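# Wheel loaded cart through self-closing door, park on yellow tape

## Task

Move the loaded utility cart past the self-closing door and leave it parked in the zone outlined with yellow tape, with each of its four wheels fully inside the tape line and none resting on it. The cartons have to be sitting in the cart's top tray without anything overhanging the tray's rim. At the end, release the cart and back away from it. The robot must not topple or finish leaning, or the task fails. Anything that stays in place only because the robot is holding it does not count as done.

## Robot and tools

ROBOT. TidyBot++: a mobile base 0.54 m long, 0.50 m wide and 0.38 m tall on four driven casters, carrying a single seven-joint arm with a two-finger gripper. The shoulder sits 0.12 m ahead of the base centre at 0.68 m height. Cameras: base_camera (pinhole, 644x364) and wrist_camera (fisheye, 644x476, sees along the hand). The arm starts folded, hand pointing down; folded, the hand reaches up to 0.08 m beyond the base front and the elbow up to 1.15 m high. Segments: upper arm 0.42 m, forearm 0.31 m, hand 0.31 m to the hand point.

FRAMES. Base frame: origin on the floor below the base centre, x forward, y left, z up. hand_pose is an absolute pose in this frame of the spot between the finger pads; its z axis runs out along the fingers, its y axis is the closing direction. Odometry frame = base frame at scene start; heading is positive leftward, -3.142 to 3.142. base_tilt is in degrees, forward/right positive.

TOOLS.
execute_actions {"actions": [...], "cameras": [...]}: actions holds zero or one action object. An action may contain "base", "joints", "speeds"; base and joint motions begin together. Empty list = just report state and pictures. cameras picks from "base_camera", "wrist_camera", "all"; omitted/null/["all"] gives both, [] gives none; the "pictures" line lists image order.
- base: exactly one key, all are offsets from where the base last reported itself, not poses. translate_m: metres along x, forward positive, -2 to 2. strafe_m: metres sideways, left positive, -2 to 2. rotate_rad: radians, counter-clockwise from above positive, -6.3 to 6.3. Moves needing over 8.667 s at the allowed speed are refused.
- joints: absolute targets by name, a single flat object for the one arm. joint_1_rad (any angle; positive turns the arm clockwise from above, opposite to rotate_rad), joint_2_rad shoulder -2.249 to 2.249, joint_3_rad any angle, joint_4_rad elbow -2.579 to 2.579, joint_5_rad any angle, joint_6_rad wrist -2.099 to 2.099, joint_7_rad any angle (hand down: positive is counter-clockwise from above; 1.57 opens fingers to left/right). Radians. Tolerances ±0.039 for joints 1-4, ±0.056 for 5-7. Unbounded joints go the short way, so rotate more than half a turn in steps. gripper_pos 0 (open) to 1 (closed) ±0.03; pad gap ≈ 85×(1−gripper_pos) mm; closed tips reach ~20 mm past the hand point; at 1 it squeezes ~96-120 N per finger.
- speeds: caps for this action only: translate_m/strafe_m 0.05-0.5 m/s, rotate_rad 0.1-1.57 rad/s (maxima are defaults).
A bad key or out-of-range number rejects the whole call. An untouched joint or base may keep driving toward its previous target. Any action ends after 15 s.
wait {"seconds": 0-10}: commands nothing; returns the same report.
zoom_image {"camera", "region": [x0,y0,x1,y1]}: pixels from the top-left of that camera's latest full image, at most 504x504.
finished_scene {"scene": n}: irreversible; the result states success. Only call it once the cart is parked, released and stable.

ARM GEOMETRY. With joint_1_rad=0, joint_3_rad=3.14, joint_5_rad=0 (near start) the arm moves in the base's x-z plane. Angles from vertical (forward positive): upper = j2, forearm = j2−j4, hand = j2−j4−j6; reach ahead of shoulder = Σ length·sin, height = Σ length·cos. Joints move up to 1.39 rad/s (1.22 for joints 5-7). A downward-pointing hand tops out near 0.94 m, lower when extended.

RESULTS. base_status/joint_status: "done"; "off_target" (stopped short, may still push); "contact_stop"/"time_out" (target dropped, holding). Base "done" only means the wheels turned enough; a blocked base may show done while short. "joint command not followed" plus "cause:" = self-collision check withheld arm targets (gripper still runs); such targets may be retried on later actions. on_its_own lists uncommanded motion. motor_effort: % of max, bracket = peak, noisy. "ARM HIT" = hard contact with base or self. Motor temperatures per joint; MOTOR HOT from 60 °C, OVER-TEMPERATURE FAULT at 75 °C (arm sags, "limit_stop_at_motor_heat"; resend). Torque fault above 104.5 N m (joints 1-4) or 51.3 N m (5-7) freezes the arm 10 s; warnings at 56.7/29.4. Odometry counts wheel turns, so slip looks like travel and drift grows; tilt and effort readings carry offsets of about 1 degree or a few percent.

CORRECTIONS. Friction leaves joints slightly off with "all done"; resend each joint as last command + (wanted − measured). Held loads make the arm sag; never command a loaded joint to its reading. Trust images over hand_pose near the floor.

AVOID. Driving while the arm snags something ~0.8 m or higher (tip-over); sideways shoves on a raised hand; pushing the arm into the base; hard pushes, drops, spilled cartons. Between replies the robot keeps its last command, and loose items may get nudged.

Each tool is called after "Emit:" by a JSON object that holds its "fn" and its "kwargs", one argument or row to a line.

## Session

Emit:
{"fn": "execute_actions", "kwargs": {
  "actions": []
}}

Scene clock: 0.00 s.
Motor temperatures (°C, as the motors report them): [37 31 31 35 37 46 39]
base_odometry: x=+0.000 y=+0.000 heading=+0.000 (m, m, rad; odometry frame)
base_tilt: forward=+0.0 right=+0.7 (deg)
base_status: not commanded
joint_positions: joint_1_rad=-0.049 joint_2_rad=-0.386 joint_3_rad=+3.097 joint_4_rad=-2.533 joint_5_rad=-0.031 joint_6_rad=-0.878 joint_7_rad=+1.568 gripper_pos=+0.000
joint_status: not commanded
motor_effort: joint_1_rad=+0 joint_2_rad=+0 joint_3_rad=+1 joint_4_rad=+15 joint_5_rad=+0 joint_6_rad=+0 joint_7_rad=-1 (%)
hand_pose: x=+0.2588 y=+0.0201 z=+0.5909 quat_wxyz=(-0.007, +0.998, +0.035, +0.058) (m; base frame)
pictures: base_camera, wrist_camera
Images, in order (width x height): base_camera 644x364, wrist_camera 644x476.

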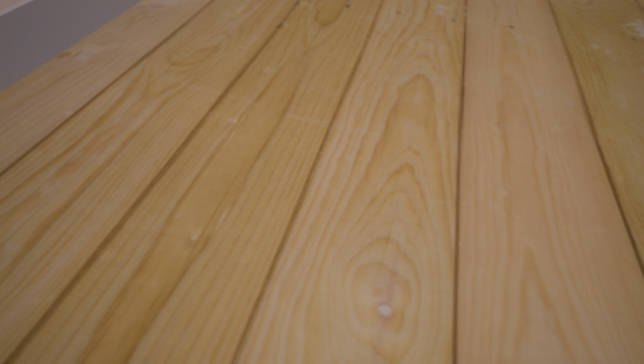

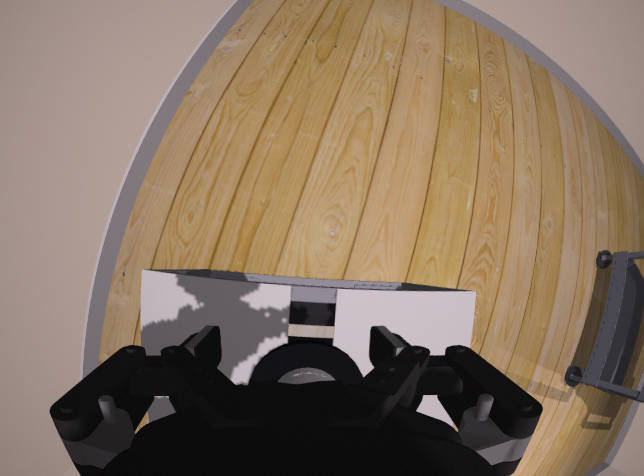

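Emit:
{"fn": "execute_actions", "kwargs": {
  "actions": [
    {"base":{"rotate_rad":-1.85},"joints":{"joint_1_rad":0.015,"joint_3_rad":3.155,"joint_5_rad":0.02,"joint_2_rad":-0.3,"joint_4_rad":-1.0,"joint_6_rad":-1.45}}
  ]
}}

Scene clock: 4.63 s.
Motor temperatures (°C, as the motors report them): [37 31 31 35 37 46 39]
base_odometry: x=+0.000 y=+0.000 heading=-1.849 (m, m, rad; odometry frame)
base_tilt: forward=-0.1 right=+0.7 (deg)
base_status: done
joint_positions: joint_1_rad=+0.002 joint_2_rad=-0.322 joint_3_rad=+3.144 joint_4_rad=-1.021 joint_5_rad=-0.008 joint_6_rad=-1.417 joint_7_rad=+1.568 gripper_pos=+0.000
joint_status: all done
motor_effort: joint_1_rad=+1(1) joint_2_rad=-4(9) joint_3_rad=+0(2) joint_4_rad=+16(19) joint_5_rad=+0(1) joint_6_rad=+7(7) joint_7_rad=-1(0) (%)
hand_pose: x=+0.4543 y=+0.0020 z=+1.1603 quat_wxyz=(-0.004, +0.871, -0.002, +0.491) (m; base frame)
pictures: base_camera, wrist_camera
Images, in order (width x height): base_camera 644x364, wrist_camera 644x476.

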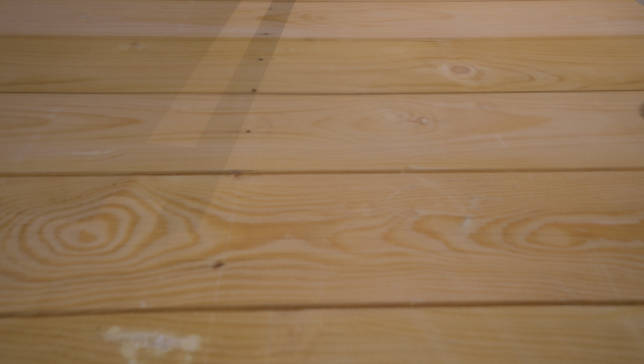

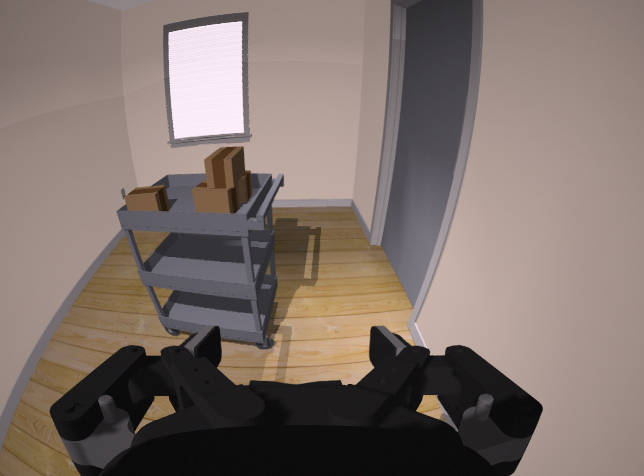

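Emit:
{"fn": "execute_actions", "kwargs": {
  "actions": [
    {"base":{"rotate_rad":1.58},"joints":{"joint_1_rad":1.6,"joint_2_rad":-0.35,"joint_4_rad":-1.1,"joint_6_rad":-1.95}}
  ],
  "cameras": []
}}

Emit:
{"fn": "execute_actions", "kwargs": {
  "actions": [
    {"base":{"translate_m":-0.33},"joints":{"joint_1_rad":3.155}}
  ],
  "cameras": ["wrist_camera"]
}}

Emit:
{"fn": "execute_actions", "kwargs": {
  "actions": [
    {"base":{"strafe_m":-1.85}}
  ]
}}

Scene clock: 11.00 s.
Motor temperatures (°C, as the motors report them): [37 31 31 35 37 46 39]
base_odometry: x=+0.000 y=+0.000 heading=-0.270 (m, m, rad; odometry frame)
base_tilt: forward=-0.1 right=+0.7 (deg)
base_status: done
joint_positions: joint_1_rad=+1.589 joint_2_rad=-0.329 joint_3_rad=+3.149 joint_4_rad=-1.074 joint_5_rad=-0.007 joint_6_rad=-1.917 joint_7_rad=+1.568 gripper_pos=+0.000
joint_status: all done
motor_effort: joint_1_rad=+0(1) joint_2_rad=-1(6) joint_3_rad=+1(2) joint_4_rad=+14(16) joint_5_rad=+0(0) joint_6_rad=+4(7) joint_7_rad=-1(1) (%)
hand_pose: x=+0.1162 y=-0.2208 z=+1.0349 quat_wxyz=(+0.167, +0.679, -0.695, +0.169) (m; base frame)
pictures: none
No camera images: the call's "cameras" was empty. Leave "cameras" out to get every camera's image.

Scene clock: 13.77 s.
Motor temperatures (°C, as the motors report them): [37 31 31 35 37 46 39]
base_odometry: x=-0.318 y=+0.087 heading=-0.269 (m, m, rad; odometry frame)
base_tilt: forward=-0.1 right=+0.6 (deg)
base_status: done
joint_positions: joint_1_rad=+3.144 joint_2_rad=-0.333 joint_3_rad=+3.152 joint_4_rad=-1.076 joint_5_rad=-0.006 joint_6_rad=-1.918 joint_7_rad=+1.568 gripper_pos=+0.000
joint_status: all done
motor_effort: joint_1_rad=+1(1) joint_2_rad=-2(4) joint_3_rad=+0(2) joint_4_rad=+14(15) joint_5_rad=+0(1) joint_6_rad=+3(3) joint_7_rad=-1(1) (%)
hand_pose: x=-0.1003 y=+0.0006 z=+1.0349 quat_wxyz=(+0.238, -0.006, -0.971, +0.003) (m; base frame)
pictures: wrist_camera
Images, in order (width x height): wrist_camera 644x476.

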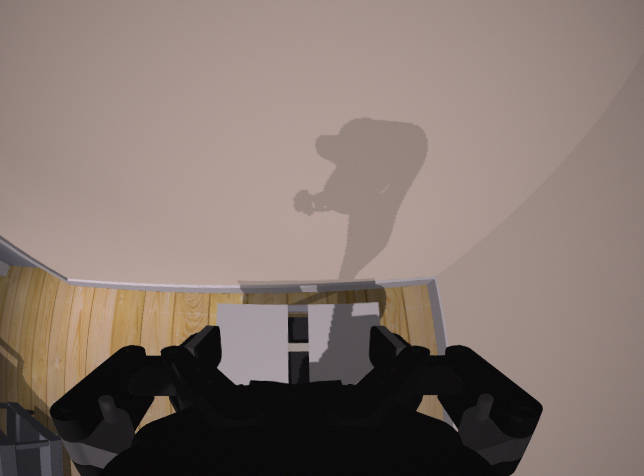

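Scene clock: 18.83 s.
Motor temperatures (°C, as the motors report them): [37 31 31 35 37 46 39]
base_odometry: x=-0.811 y=-1.696 heading=-0.269 (m, m, rad; odometry frame)
base_tilt: forward=+0.0 right=+0.6 (deg)
base_status: done
joint_positions: joint_1_rad=+3.144 joint_2_rad=-0.333 joint_3_rad=+3.152 joint_4_rad=-1.077 joint_5_rad=-0.005 joint_6_rad=-1.918 joint_7_rad=+1.568 gripper_pos=+0.000
joint_status: not commanded
motor_effort: joint_1_rad=+0(0) joint_2_rad=-1(3) joint_3_rad=+0(2) joint_4_rad=+14(14) joint_5_rad=+0(1) joint_6_rad=+4(4) joint_7_rad=-1(1) (%)
hand_pose: x=-0.1001 y=+0.0012 z=+1.0348 quat_wxyz=(+0.238, -0.006, -0.971, +0.003) (m; base frame)
pictures: base_camera, wrist_camera
Images, in order (width x height): base_camera 644x364, wrist_camera 644x476.

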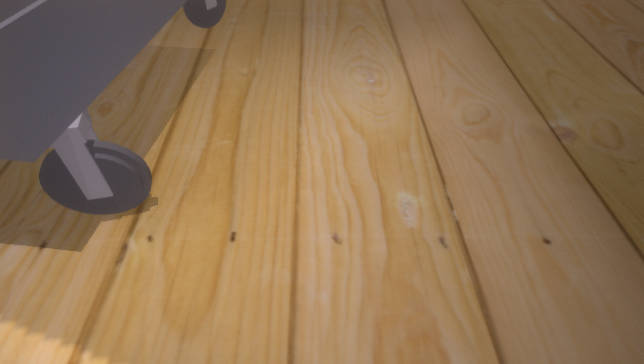

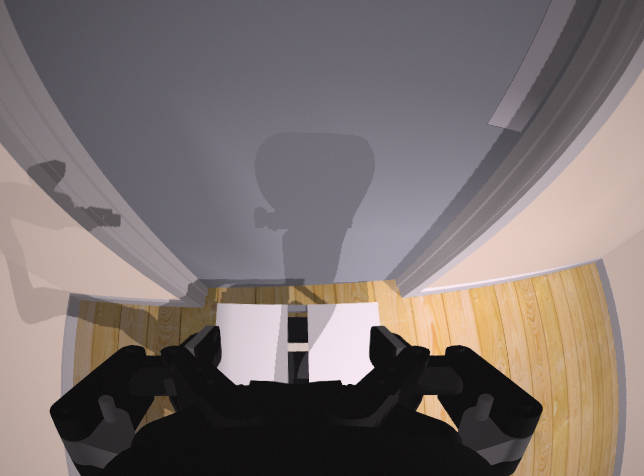

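Emit:
{"fn": "execute_actions", "kwargs": {
  "actions": [
    {"base":{"strafe_m":0.42},"joints":{"joint_1_rad":0.02,"joint_6_rad":-2.0,"joint_7_rad":-0.1,"gripper_pos":0.3}}
  ],
  "cameras": []
}}

Emit:
{"fn": "execute_actions", "kwargs": {
  "actions": [
    {"joints":{"joint_1_rad":-0.01,"joint_2_rad":0.05}}
  ]
}}

Scene clock: 25.13 s.
Motor temperatures (°C, as the motors report them): [37 31 31 35 37 46 39]
base_odometry: x=-0.700 y=-1.291 heading=-0.269 (m, m, rad; odometry frame)
base_tilt: forward=-0.1 right=+0.7 (deg)
base_status: done
joint_positions: joint_1_rad=+0.032 joint_2_rad=-0.342 joint_3_rad=+3.154 joint_4_rad=-1.079 joint_5_rad=-0.004 joint_6_rad=-1.966 joint_7_rad=-0.071 gripper_pos=+0.300
joint_status: all done
motor_effort: joint_1_rad=+0(1) joint_2_rad=+0(4) joint_3_rad=+0(2) joint_4_rad=+13(15) joint_5_rad=+0(1) joint_6_rad=+3(4) joint_7_rad=-1(1) (%)
hand_pose: x=+0.3211 y=-0.0077 z=+1.0293 quat_wxyz=(-0.158, +0.650, -0.728, +0.149) (m; base frame)
pictures: none
No camera images: the call's "cameras" was empty. Leave "cameras" out to get every camera's image.

Scene clock: 26.67 s.
Motor temperatures (°C, as the motors report them): [37 31 31 35 37 46 39]
base_odometry: x=-0.700 y=-1.291 heading=-0.269 (m, m, rad; odometry frame)
base_tilt: forward=-0.1 right=+0.7 (deg)
base_status: not commanded
joint_positions: joint_1_rad=+0.004 joint_2_rad=+0.051 joint_3_rad=+3.154 joint_4_rad=-1.081 joint_5_rad=-0.004 joint_6_rad=-1.969 joint_7_rad=-0.071 gripper_pos=+0.300
joint_status: all done
motor_effort: joint_1_rad=+1(1) joint_2_rad=-17(20) joint_3_rad=+0(0) joint_4_rad=+15(16) joint_5_rad=+0(0) joint_6_rad=+0(3) joint_7_rad=-1(1) (%)
hand_pose: x=+0.4376 y=-0.0026 z=+0.9244 quat_wxyz=(-0.015, +0.676, -0.737, +0.013) (m; base frame)
pictures: base_camera, wrist_camera
Images, in order (width x height): base_camera 644x364, wrist_camera 644x476.

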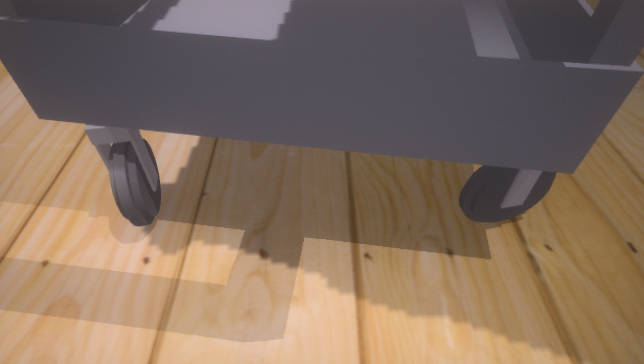

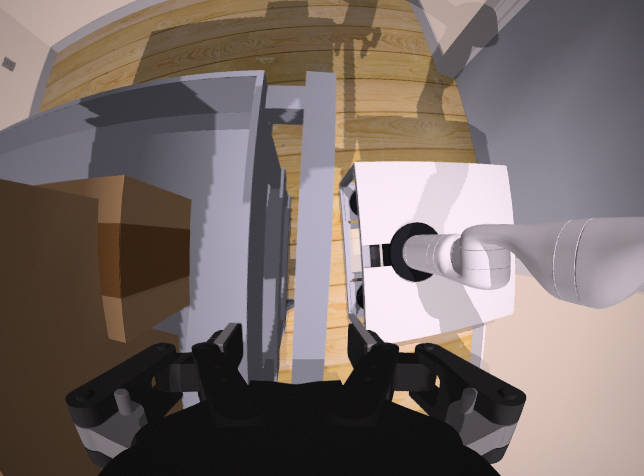

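Emit:
{"fn": "execute_actions", "kwargs": {
  "actions": [
    {"base":{"translate_m":-0.022},"joints":{"joint_4_rad":-1.29,"joint_6_rad":-1.78,"joint_7_rad":-0.15,"gripper_pos":0.42}}
  ],
  "cameras": ["wrist_camera"]
}}

Emit:
{"fn": "execute_actions", "kwargs": {
  "actions": [
    {"joints":{"joint_4_rad":-1.4,"joint_6_rad":-1.70}}
  ],
  "cameras": ["wrist_camera"]
}}

Scene clock: 30.40 s.
Motor temperatures (°C, as the motors report them): [37 31 31 35 37 46 39]
base_odometry: x=-0.721 y=-1.285 heading=-0.269 (m, m, rad; odometry frame)
base_tilt: forward=-0.1 right=+0.6 (deg)
base_status: done
joint_positions: joint_1_rad=+0.003 joint_2_rad=+0.047 joint_3_rad=+3.154 joint_4_rad=-1.269 joint_5_rad=-0.004 joint_6_rad=-1.810 joint_7_rad=-0.120 gripper_pos=+0.420
joint_status: all done
motor_effort: joint_1_rad=+0(1) joint_2_rad=-17(22) joint_3_rad=+0(1) joint_4_rad=+16(17) joint_5_rad=-1(0) joint_6_rad=-1(1) joint_7_rad=-1(1) (%)
hand_pose: x=+0.4480 y=-0.0023 z=+0.8701 quat_wxyz=(-0.007, +0.658, -0.753, +0.004) (m; base frame)
pictures: wrist_camera
Images, in order (width x height): wrist_camera 644x476.

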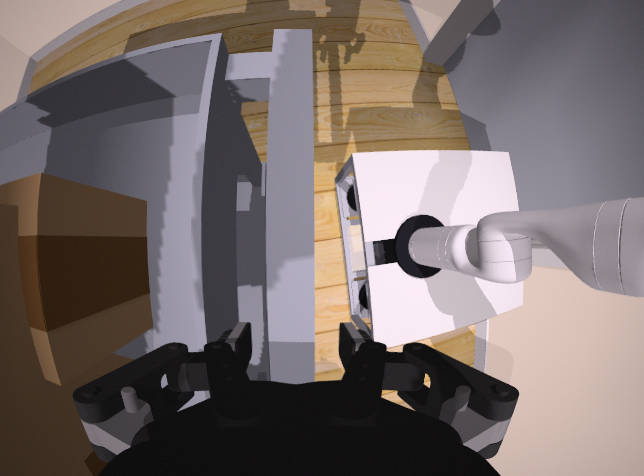

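Scene clock: 32.70 s.
Motor temperatures (°C, as the motors report them): [37 32 31 35 37 46 39]
base_odometry: x=-0.721 y=-1.285 heading=-0.269 (m, m, rad; odometry frame)
base_tilt: forward=-0.1 right=+0.6 (deg)
base_status: not commanded
joint_positions: joint_1_rad=+0.002 joint_2_rad=+0.036 joint_3_rad=+3.154 joint_4_rad=-1.376 joint_5_rad=-0.004 joint_6_rad=-1.734 joint_7_rad=-0.120 gripper_pos=+0.420
joint_status: all done
motor_effort: joint_1_rad=+1(1) joint_2_rad=-12(19) joint_3_rad=+0(1) joint_4_rad=+13(17) joint_5_rad=+0(0) joint_6_rad=+0(1) joint_7_rad=-1(1) (%)
hand_pose: x=+0.4433 y=-0.0022 z=+0.8407 quat_wxyz=(+0.001, +0.658, -0.753, -0.003) (m; base frame)
pictures: wrist_camera
Images, in order (width x height): wrist_camera 644x476.

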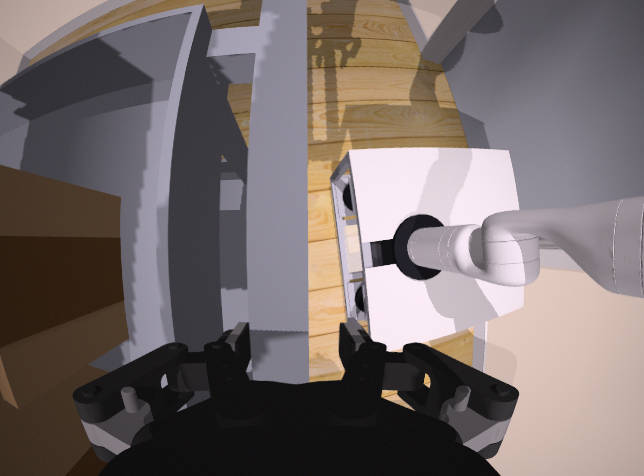

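Emit:
{"fn": "execute_actions", "kwargs": {
  "actions": [
    {"joints":{"gripper_pos":1,"joint_6_rad":-1.67}}
  ],
  "cameras": []
}}

Emit:
{"fn": "execute_actions", "kwargs": {
  "actions": [
    {"base":{"strafe_m":-0.38},"joints":{"joint_7_rad":0.0},"speeds":{"strafe_m":0.12}}
  ]
}}

Emit:
{"fn": "execute_actions", "kwargs": {
  "actions": [
    {"base":{"translate_m":-0.62},"speeds":{"translate_m":0.11}}
  ]
}}

Scene clock: 35.37 s.
Motor temperatures (°C, as the motors report them): [37 32 31 35 37 46 39]
base_odometry: x=-0.721 y=-1.285 heading=-0.269 (m, m, rad; odometry frame)
base_tilt: forward=-0.2 right=+0.6 (deg)
base_status: not commanded
joint_positions: joint_1_rad=+0.000 joint_2_rad=+0.033 joint_3_rad=+3.154 joint_4_rad=-1.377 joint_5_rad=-0.003 joint_6_rad=-1.705 joint_7_rad=-0.121 gripper_pos=+0.740
joint_status: gripper_pos off_target (ended at +0.740, target +1.000); the others done
motor_effort: joint_1_rad=+0(2) joint_2_rad=-13(15) joint_3_rad=+0(1) joint_4_rad=+15(19) joint_5_rad=-1(1) joint_6_rad=+3(10) joint_7_rad=-1(2) (%)
hand_pose: x=+0.4514 y=-0.0017 z=+0.8415 quat_wxyz=(-0.011, +0.659, -0.752, +0.008) (m; base frame)
pictures: none
No camera images: the call's "cameras" was empty. Leave "cameras" out to get every camera's image.

Scene clock: 39.47 s.
Motor temperatures (°C, as the motors report them): [37 32 31 35 37 46 39]
base_odometry: x=-0.822 y=-1.651 heading=-0.269 (m, m, rad; odometry frame)
base_tilt: forward=-0.1 right=+0.6 (deg)
base_status: done
joint_positions: joint_1_rad=-0.047 joint_2_rad=+0.033 joint_3_rad=+3.120 joint_4_rad=-1.377 joint_5_rad=-0.017 joint_6_rad=-1.683 joint_7_rad=+0.054 gripper_pos=+0.740
joint_status: all done
motor_effort: joint_1_rad=+5(15) joint_2_rad=-15(17) joint_3_rad=+5(14) joint_4_rad=+12(17) joint_5_rad=+2(10) joint_6_rad=+0(6) joint_7_rad=-7(13) (%)
hand_pose: x=+0.4566 y=+0.0298 z=+0.8418 quat_wxyz=(-0.023, +0.750, -0.661, +0.010) (m; base frame)
pictures: base_camera, wrist_camera
Images, in order (width x height): base_camera 644x364, wrist_camera 644x476.

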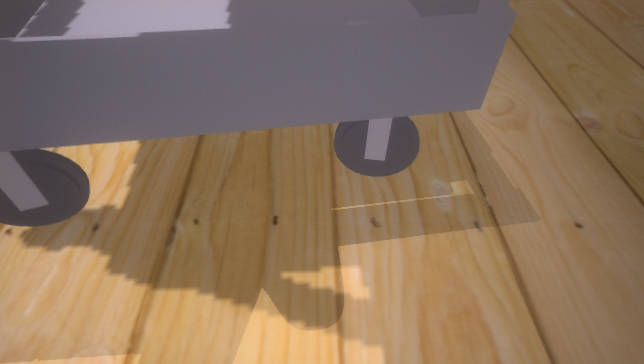

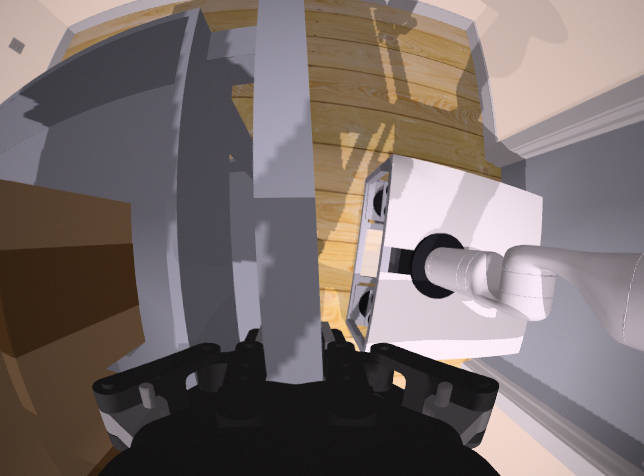

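Scene clock: 45.67 s.
Motor temperatures (°C, as the motors report them): [37 32 31 35 37 46 39]
base_odometry: x=-1.420 y=-1.486 heading=-0.269 (m, m, rad; odometry frame)
base_tilt: forward=+0.0 right=+0.7 (deg)
base_status: done
joint_positions: joint_1_rad=+0.049 joint_2_rad=+0.041 joint_3_rad=+3.208 joint_4_rad=-1.371 joint_5_rad=+0.043 joint_6_rad=-1.654 joint_7_rad=-0.022 gripper_pos=+0.740
joint_status: not commanded
motor_effort: joint_1_rad=-10(13) joint_2_rad=-14(21) joint_3_rad=-10(13) joint_4_rad=+14(16) joint_5_rad=-6(7) joint_6_rad=+2(10) joint_7_rad=+5(7) (%)
hand_pose: x=+0.4674 y=-0.0521 z=+0.8418 quat_wxyz=(-0.009, +0.654, -0.755, +0.043) (m; base frame)
pictures: base_camera, wrist_camera
Images, in order (width x height): base_camera 644x364, wrist_camera 644x476.

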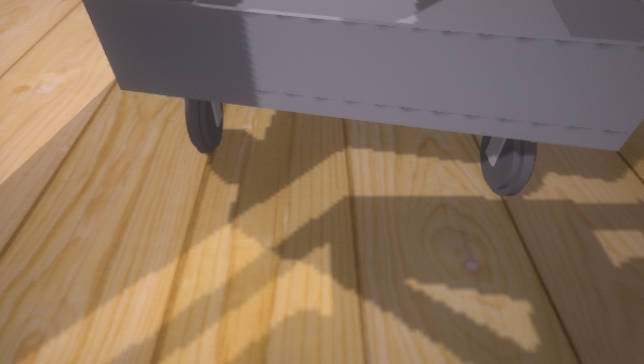

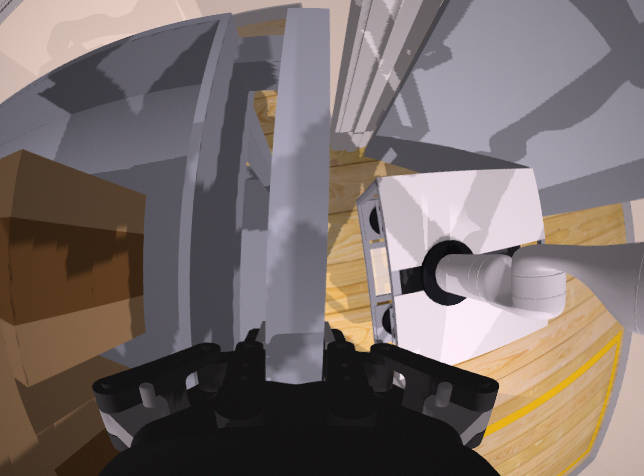

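Same layout.

Emit:
{"fn": "execute_actions", "kwargs": {
  "actions": [
    {"base":{"translate_m":-0.8},"joints":{"joint_1_rad":-0.05,"joint_7_rad":0.06},"speeds":{"translate_m":0.14}}
  ]
}}

Emit:
{"fn": "execute_actions", "kwargs": {
  "actions": [
    {"base":{"translate_m":-0.65},"joints":{"joint_1_rad":0,"joint_7_rad":0.03},"speeds":{"translate_m":0.14}}
  ]
}}

Scene clock: 54.23 s.
Motor temperatures (°C, as the motors report them): [37 32 31 35 37 46 39]
base_odometry: x=-2.191 y=-1.273 heading=-0.269 (m, m, rad; odometry frame)
base_tilt: forward=-0.1 right=+0.6 (deg)
base_status: done
joint_positions: joint_1_rad=+0.001 joint_2_rad=+0.039 joint_3_rad=+3.202 joint_4_rad=-1.373 joint_5_rad=+0.048 joint_6_rad=-1.657 joint_7_rad=+0.016 gripper_pos=+0.740
joint_status: joint_1_rad off_target (ended at +0.001, target -0.050); the others done
motor_effort: joint_1_rad=-6(13) joint_2_rad=-14(23) joint_3_rad=-6(13) joint_4_rad=+14(15) joint_5_rad=-5(9) joint_6_rad=+1(9) joint_7_rad=+1(9) (%)
hand_pose: x=+0.4678 y=-0.0347 z=+0.8418 quat_wxyz=(-0.006, +0.688, -0.724, +0.044) (m; base frame)
pictures: base_camera, wrist_camera
Images, in order (width x height): base_camera 644x364, wrist_camera 644x476.

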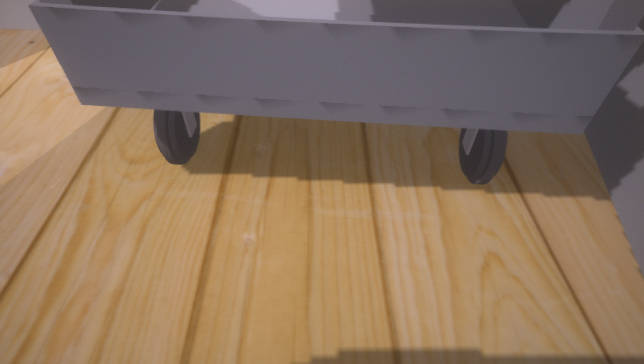

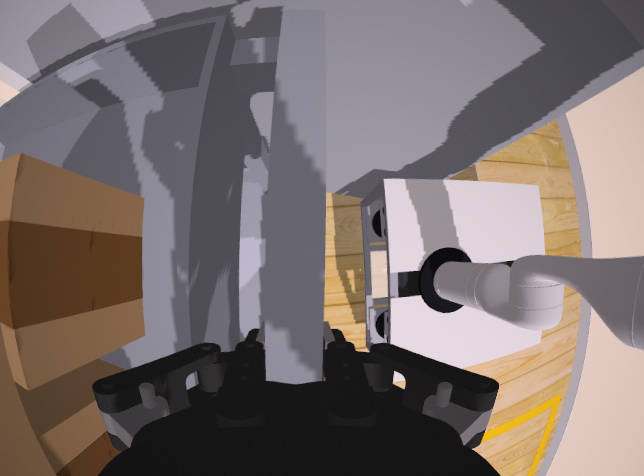

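Scene clock: 59.50 s.
Motor temperatures (°C, as the motors report them): [37 32 31 35 37 46 39]
base_odometry: x=-2.818 y=-1.101 heading=-0.269 (m, m, rad; odometry frame)
base_tilt: forward=-0.1 right=+0.6 (deg)
base_status: done
joint_positions: joint_1_rad=-0.005 joint_2_rad=+0.039 joint_3_rad=+3.152 joint_4_rad=-1.373 joint_5_rad=+0.020 joint_6_rad=-1.659 joint_7_rad=+0.016 gripper_pos=+0.740
joint_status: all done
motor_effort: joint_1_rad=+4(7) joint_2_rad=-13(22) joint_3_rad=+3(6) joint_4_rad=+14(15) joint_5_rad=+4(5) joint_6_rad=+1(10) joint_7_rad=+1(3) (%)
hand_pose: x=+0.4681 y=-0.0065 z=+0.8416 quat_wxyz=(-0.018, +0.710, -0.704, +0.032) (m; base frame)
pictures: base_camera, wrist_camera
Images, in order (width x height): base_camera 644x364, wrist_camera 644x476.

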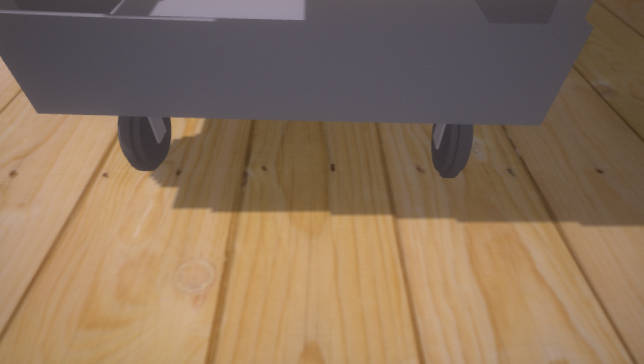

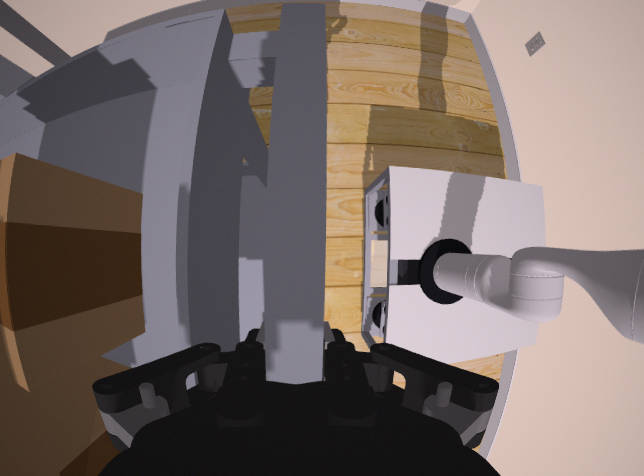

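Emit:
{"fn": "execute_actions", "kwargs": {
  "actions": [
    {"base":{"strafe_m":1.1},"joints":{"joint_7_rad":0.08},"speeds":{"strafe_m":0.14}}
  ]
}}

Scene clock: 69.33 s.
Motor temperatures (°C, as the motors report them): [37 32 31 35 37 46 39]
base_odometry: x=-2.526 y=-0.040 heading=-0.269 (m, m, rad; odometry frame)
base_tilt: forward=-0.1 right=+0.6 (deg)
base_status: done
joint_positions: joint_1_rad=+0.019 joint_2_rad=+0.035 joint_3_rad=+3.173 joint_4_rad=-1.377 joint_5_rad=+0.043 joint_6_rad=-1.683 joint_7_rad=+0.051 gripper_pos=+0.740
joint_status: all done
motor_effort: joint_1_rad=-1(13) joint_2_rad=-14(17) joint_3_rad=-2(13) joint_4_rad=+13(18) joint_5_rad=+1(9) joint_6_rad=-2(7) joint_7_rad=+2(8) (%)
hand_pose: x=+0.4579 y=-0.0290 z=+0.8413 quat_wxyz=(+0.001, +0.705, -0.709, +0.032) (m; base frame)
pictures: base_camera, wrist_camera
Images, in order (width x height): base_camera 644x364, wrist_camera 644x476.

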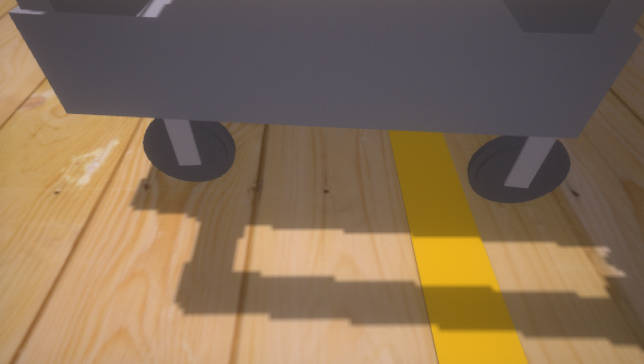

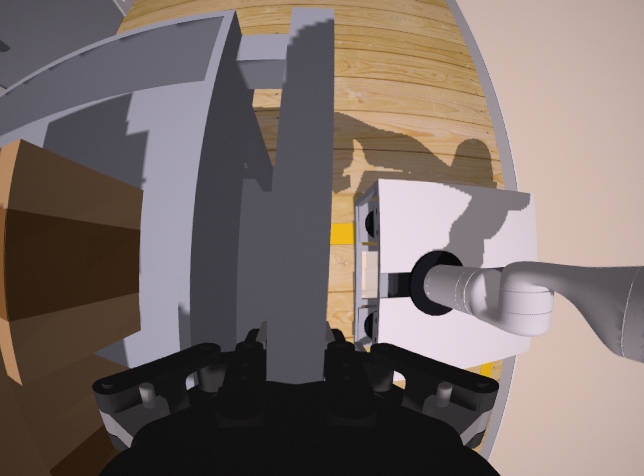

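Emit:
{"fn": "execute_actions", "kwargs": {
  "actions": [
    {"base":{"strafe_m":0.45},"speeds":{"strafe_m":0.16}}
  ],
  "cameras": ["base_camera"]
}}

Emit:
{"fn": "execute_actions", "kwargs": {
  "actions": [
    {"joints":{"gripper_pos":0.5}}
  ],
  "cameras": []
}}

Emit:
{"fn": "execute_actions", "kwargs": {
  "actions": [
    {"joints":{"joint_4_rad":-1.1,"joint_6_rad":-1.91}}
  ],
  "cameras": []
}}

Emit:
{"fn": "execute_actions", "kwargs": {
  "actions": [
    {"joints":{"joint_2_rad":-0.4,"joint_4_rad":-0.9,"joint_7_rad":1.57}}
  ],
  "cameras": ["wrist_camera"]
}}

Emit:
{"fn": "execute_actions", "kwargs": {
  "actions": [
    {"base":{"strafe_m":-1.0},"joints":{"joint_1_rad":-0.7}}
  ]
}}

Scene clock: 76.23 s.
Motor temperatures (°C, as the motors report them): [37 32 31 35 37 46 39]
base_odometry: x=-2.406 y=+0.394 heading=-0.269 (m, m, rad; odometry frame)
base_tilt: forward=-0.1 right=+0.6 (deg)
base_status: done
joint_positions: joint_1_rad=+0.031 joint_2_rad=+0.034 joint_3_rad=+3.184 joint_4_rad=-1.378 joint_5_rad=+0.047 joint_6_rad=-1.681 joint_7_rad=+0.028 gripper_pos=+0.740
joint_status: not commanded
motor_effort: joint_1_rad=-3(12) joint_2_rad=-16(17) joint_3_rad=-4(13) joint_4_rad=+13(16) joint_5_rad=+0(8) joint_6_rad=-3(3) joint_7_rad=+5(11) (%)
hand_pose: x=+0.4575 y=-0.0378 z=+0.8413 quat_wxyz=(+0.001, +0.688, -0.725, +0.034) (m; base frame)
pictures: base_camera
Images, in order (width x height): base_camera 644x364.

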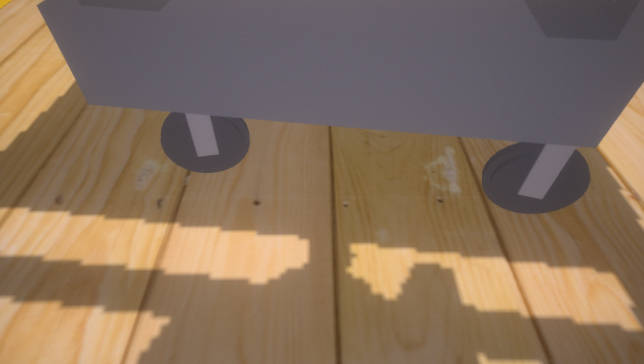

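Scene clock: 77.10 s.
Motor temperatures (°C, as the motors report them): [37 32 31 35 37 46 39]
base_odometry: x=-2.406 y=+0.394 heading=-0.269 (m, m, rad; odometry frame)
base_tilt: forward=+0.0 right=+0.6 (deg)
base_status: not commanded
joint_positions: joint_1_rad=+0.012 joint_2_rad=+0.034 joint_3_rad=+3.166 joint_4_rad=-1.381 joint_5_rad=+0.047 joint_6_rad=-1.681 joint_7_rad=+0.052 gripper_pos=+0.500
joint_status: all done
motor_effort: joint_1_rad=+0(3) joint_2_rad=-15(19) joint_3_rad=+0(4) joint_4_rad=+15(18) joint_5_rad=+0(1) joint_6_rad=+0(4) joint_7_rad=-1(5) (%)
hand_pose: x=+0.4576 y=-0.0251 z=+0.8405 quat_wxyz=(+0.002, +0.710, -0.703, +0.033) (m; base frame)
pictures: none
No camera images: the call's "cameras" was empty. Leave "cameras" out to get every camera's image.

Scene clock: 78.47 s.
Motor temperatures (°C, as the motors report them): [37 32 31 35 37 46 39]
base_odometry: x=-2.406 y=+0.394 heading=-0.269 (m, m, rad; odometry frame)
base_tilt: forward=-0.1 right=+0.6 (deg)
base_status: not commanded
joint_positions: joint_1_rad=+0.012 joint_2_rad=+0.039 joint_3_rad=+3.166 joint_4_rad=-1.122 joint_5_rad=+0.047 joint_6_rad=-1.879 joint_7_rad=+0.052 gripper_pos=+0.500
joint_status: all done
motor_effort: joint_1_rad=+0(0) joint_2_rad=-17(19) joint_3_rad=+0(0) joint_4_rad=+16(18) joint_5_rad=+0(0) joint_6_rad=+1(2) joint_7_rad=-1(1) (%)
hand_pose: x=+0.4551 y=-0.0243 z=+0.9179 quat_wxyz=(-0.018, +0.706, -0.706, +0.052) (m; base frame)
pictures: none
No camera images: the call's "cameras" was empty. Leave "cameras" out to get every camera's image.

Scene clock: 80.37 s.
Motor temperatures (°C, as the motors report them): [37 32 31 35 37 46 39]
base_odometry: x=-2.406 y=+0.394 heading=-0.269 (m, m, rad; odometry frame)
base_tilt: forward=+0.0 right=+0.6 (deg)
base_status: not commanded
joint_positions: joint_1_rad=+0.012 joint_2_rad=-0.399 joint_3_rad=+3.166 joint_4_rad=-0.919 joint_5_rad=+0.047 joint_6_rad=-1.879 joint_7_rad=+1.549 gripper_pos=+0.500
joint_status: all done
motor_effort: joint_1_rad=+1(1) joint_2_rad=+3(19) joint_3_rad=+0(0) joint_4_rad=+12(17) joint_5_rad=+0(1) joint_6_rad=+4(6) joint_7_rad=-1(1) (%)
hand_pose: x=+0.3218 y=-0.0234 z=+1.1131 quat_wxyz=(+0.016, +0.931, -0.042, +0.363) (m; base frame)
pictures: wrist_camera
Images, in order (width x height): wrist_camera 644x476.

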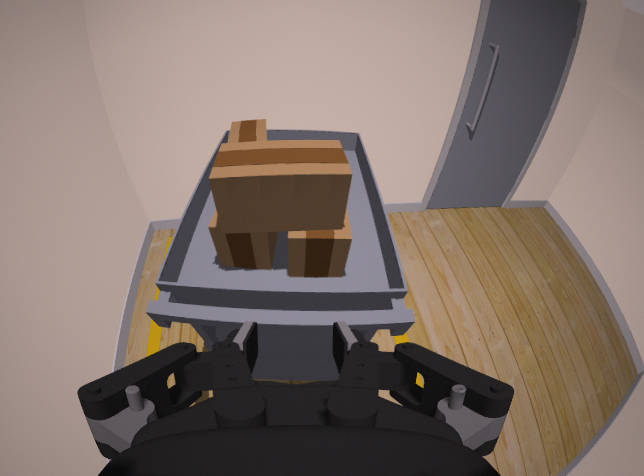

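Scene clock: 83.83 s.
Motor temperatures (°C, as the motors report them): [37 32 31 35 37 46 39]
base_odometry: x=-2.673 y=-0.570 heading=-0.269 (m, m, rad; odometry frame)
base_tilt: forward=-0.1 right=+0.7 (deg)
base_status: done
joint_positions: joint_1_rad=-0.688 joint_2_rad=-0.399 joint_3_rad=+3.159 joint_4_rad=-0.919 joint_5_rad=+0.044 joint_6_rad=-1.879 joint_7_rad=+1.549 gripper_pos=+0.500
joint_status: all done
motor_effort: joint_1_rad=+1(0) joint_2_rad=+3(6) joint_3_rad=+0(3) joint_4_rad=+12(14) joint_5_rad=+0(3) joint_6_rad=+5(5) joint_7_rad=-1(0) (%)
hand_pose: x=+0.2871 y=+0.1152 z=+1.1132 quat_wxyz=(-0.110, +0.888, +0.284, +0.346) (m; base frame)
pictures: base_camera, wrist_camera
Images, in order (width x height): base_camera 644x364, wrist_camera 644x476.

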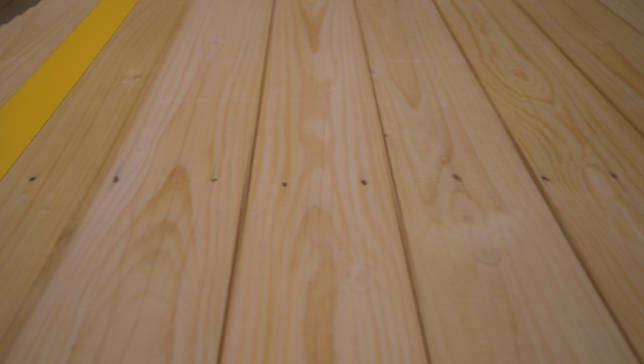

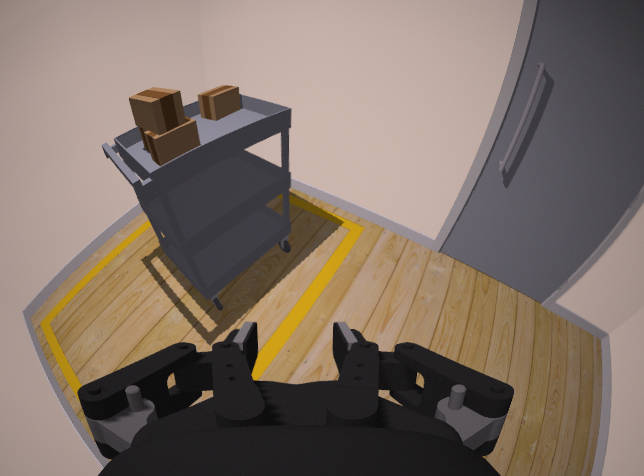

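Emit:
{"fn": "finished_scene", "kwargs": {
  "scene": 2
}}

The scene is finished: the task was done.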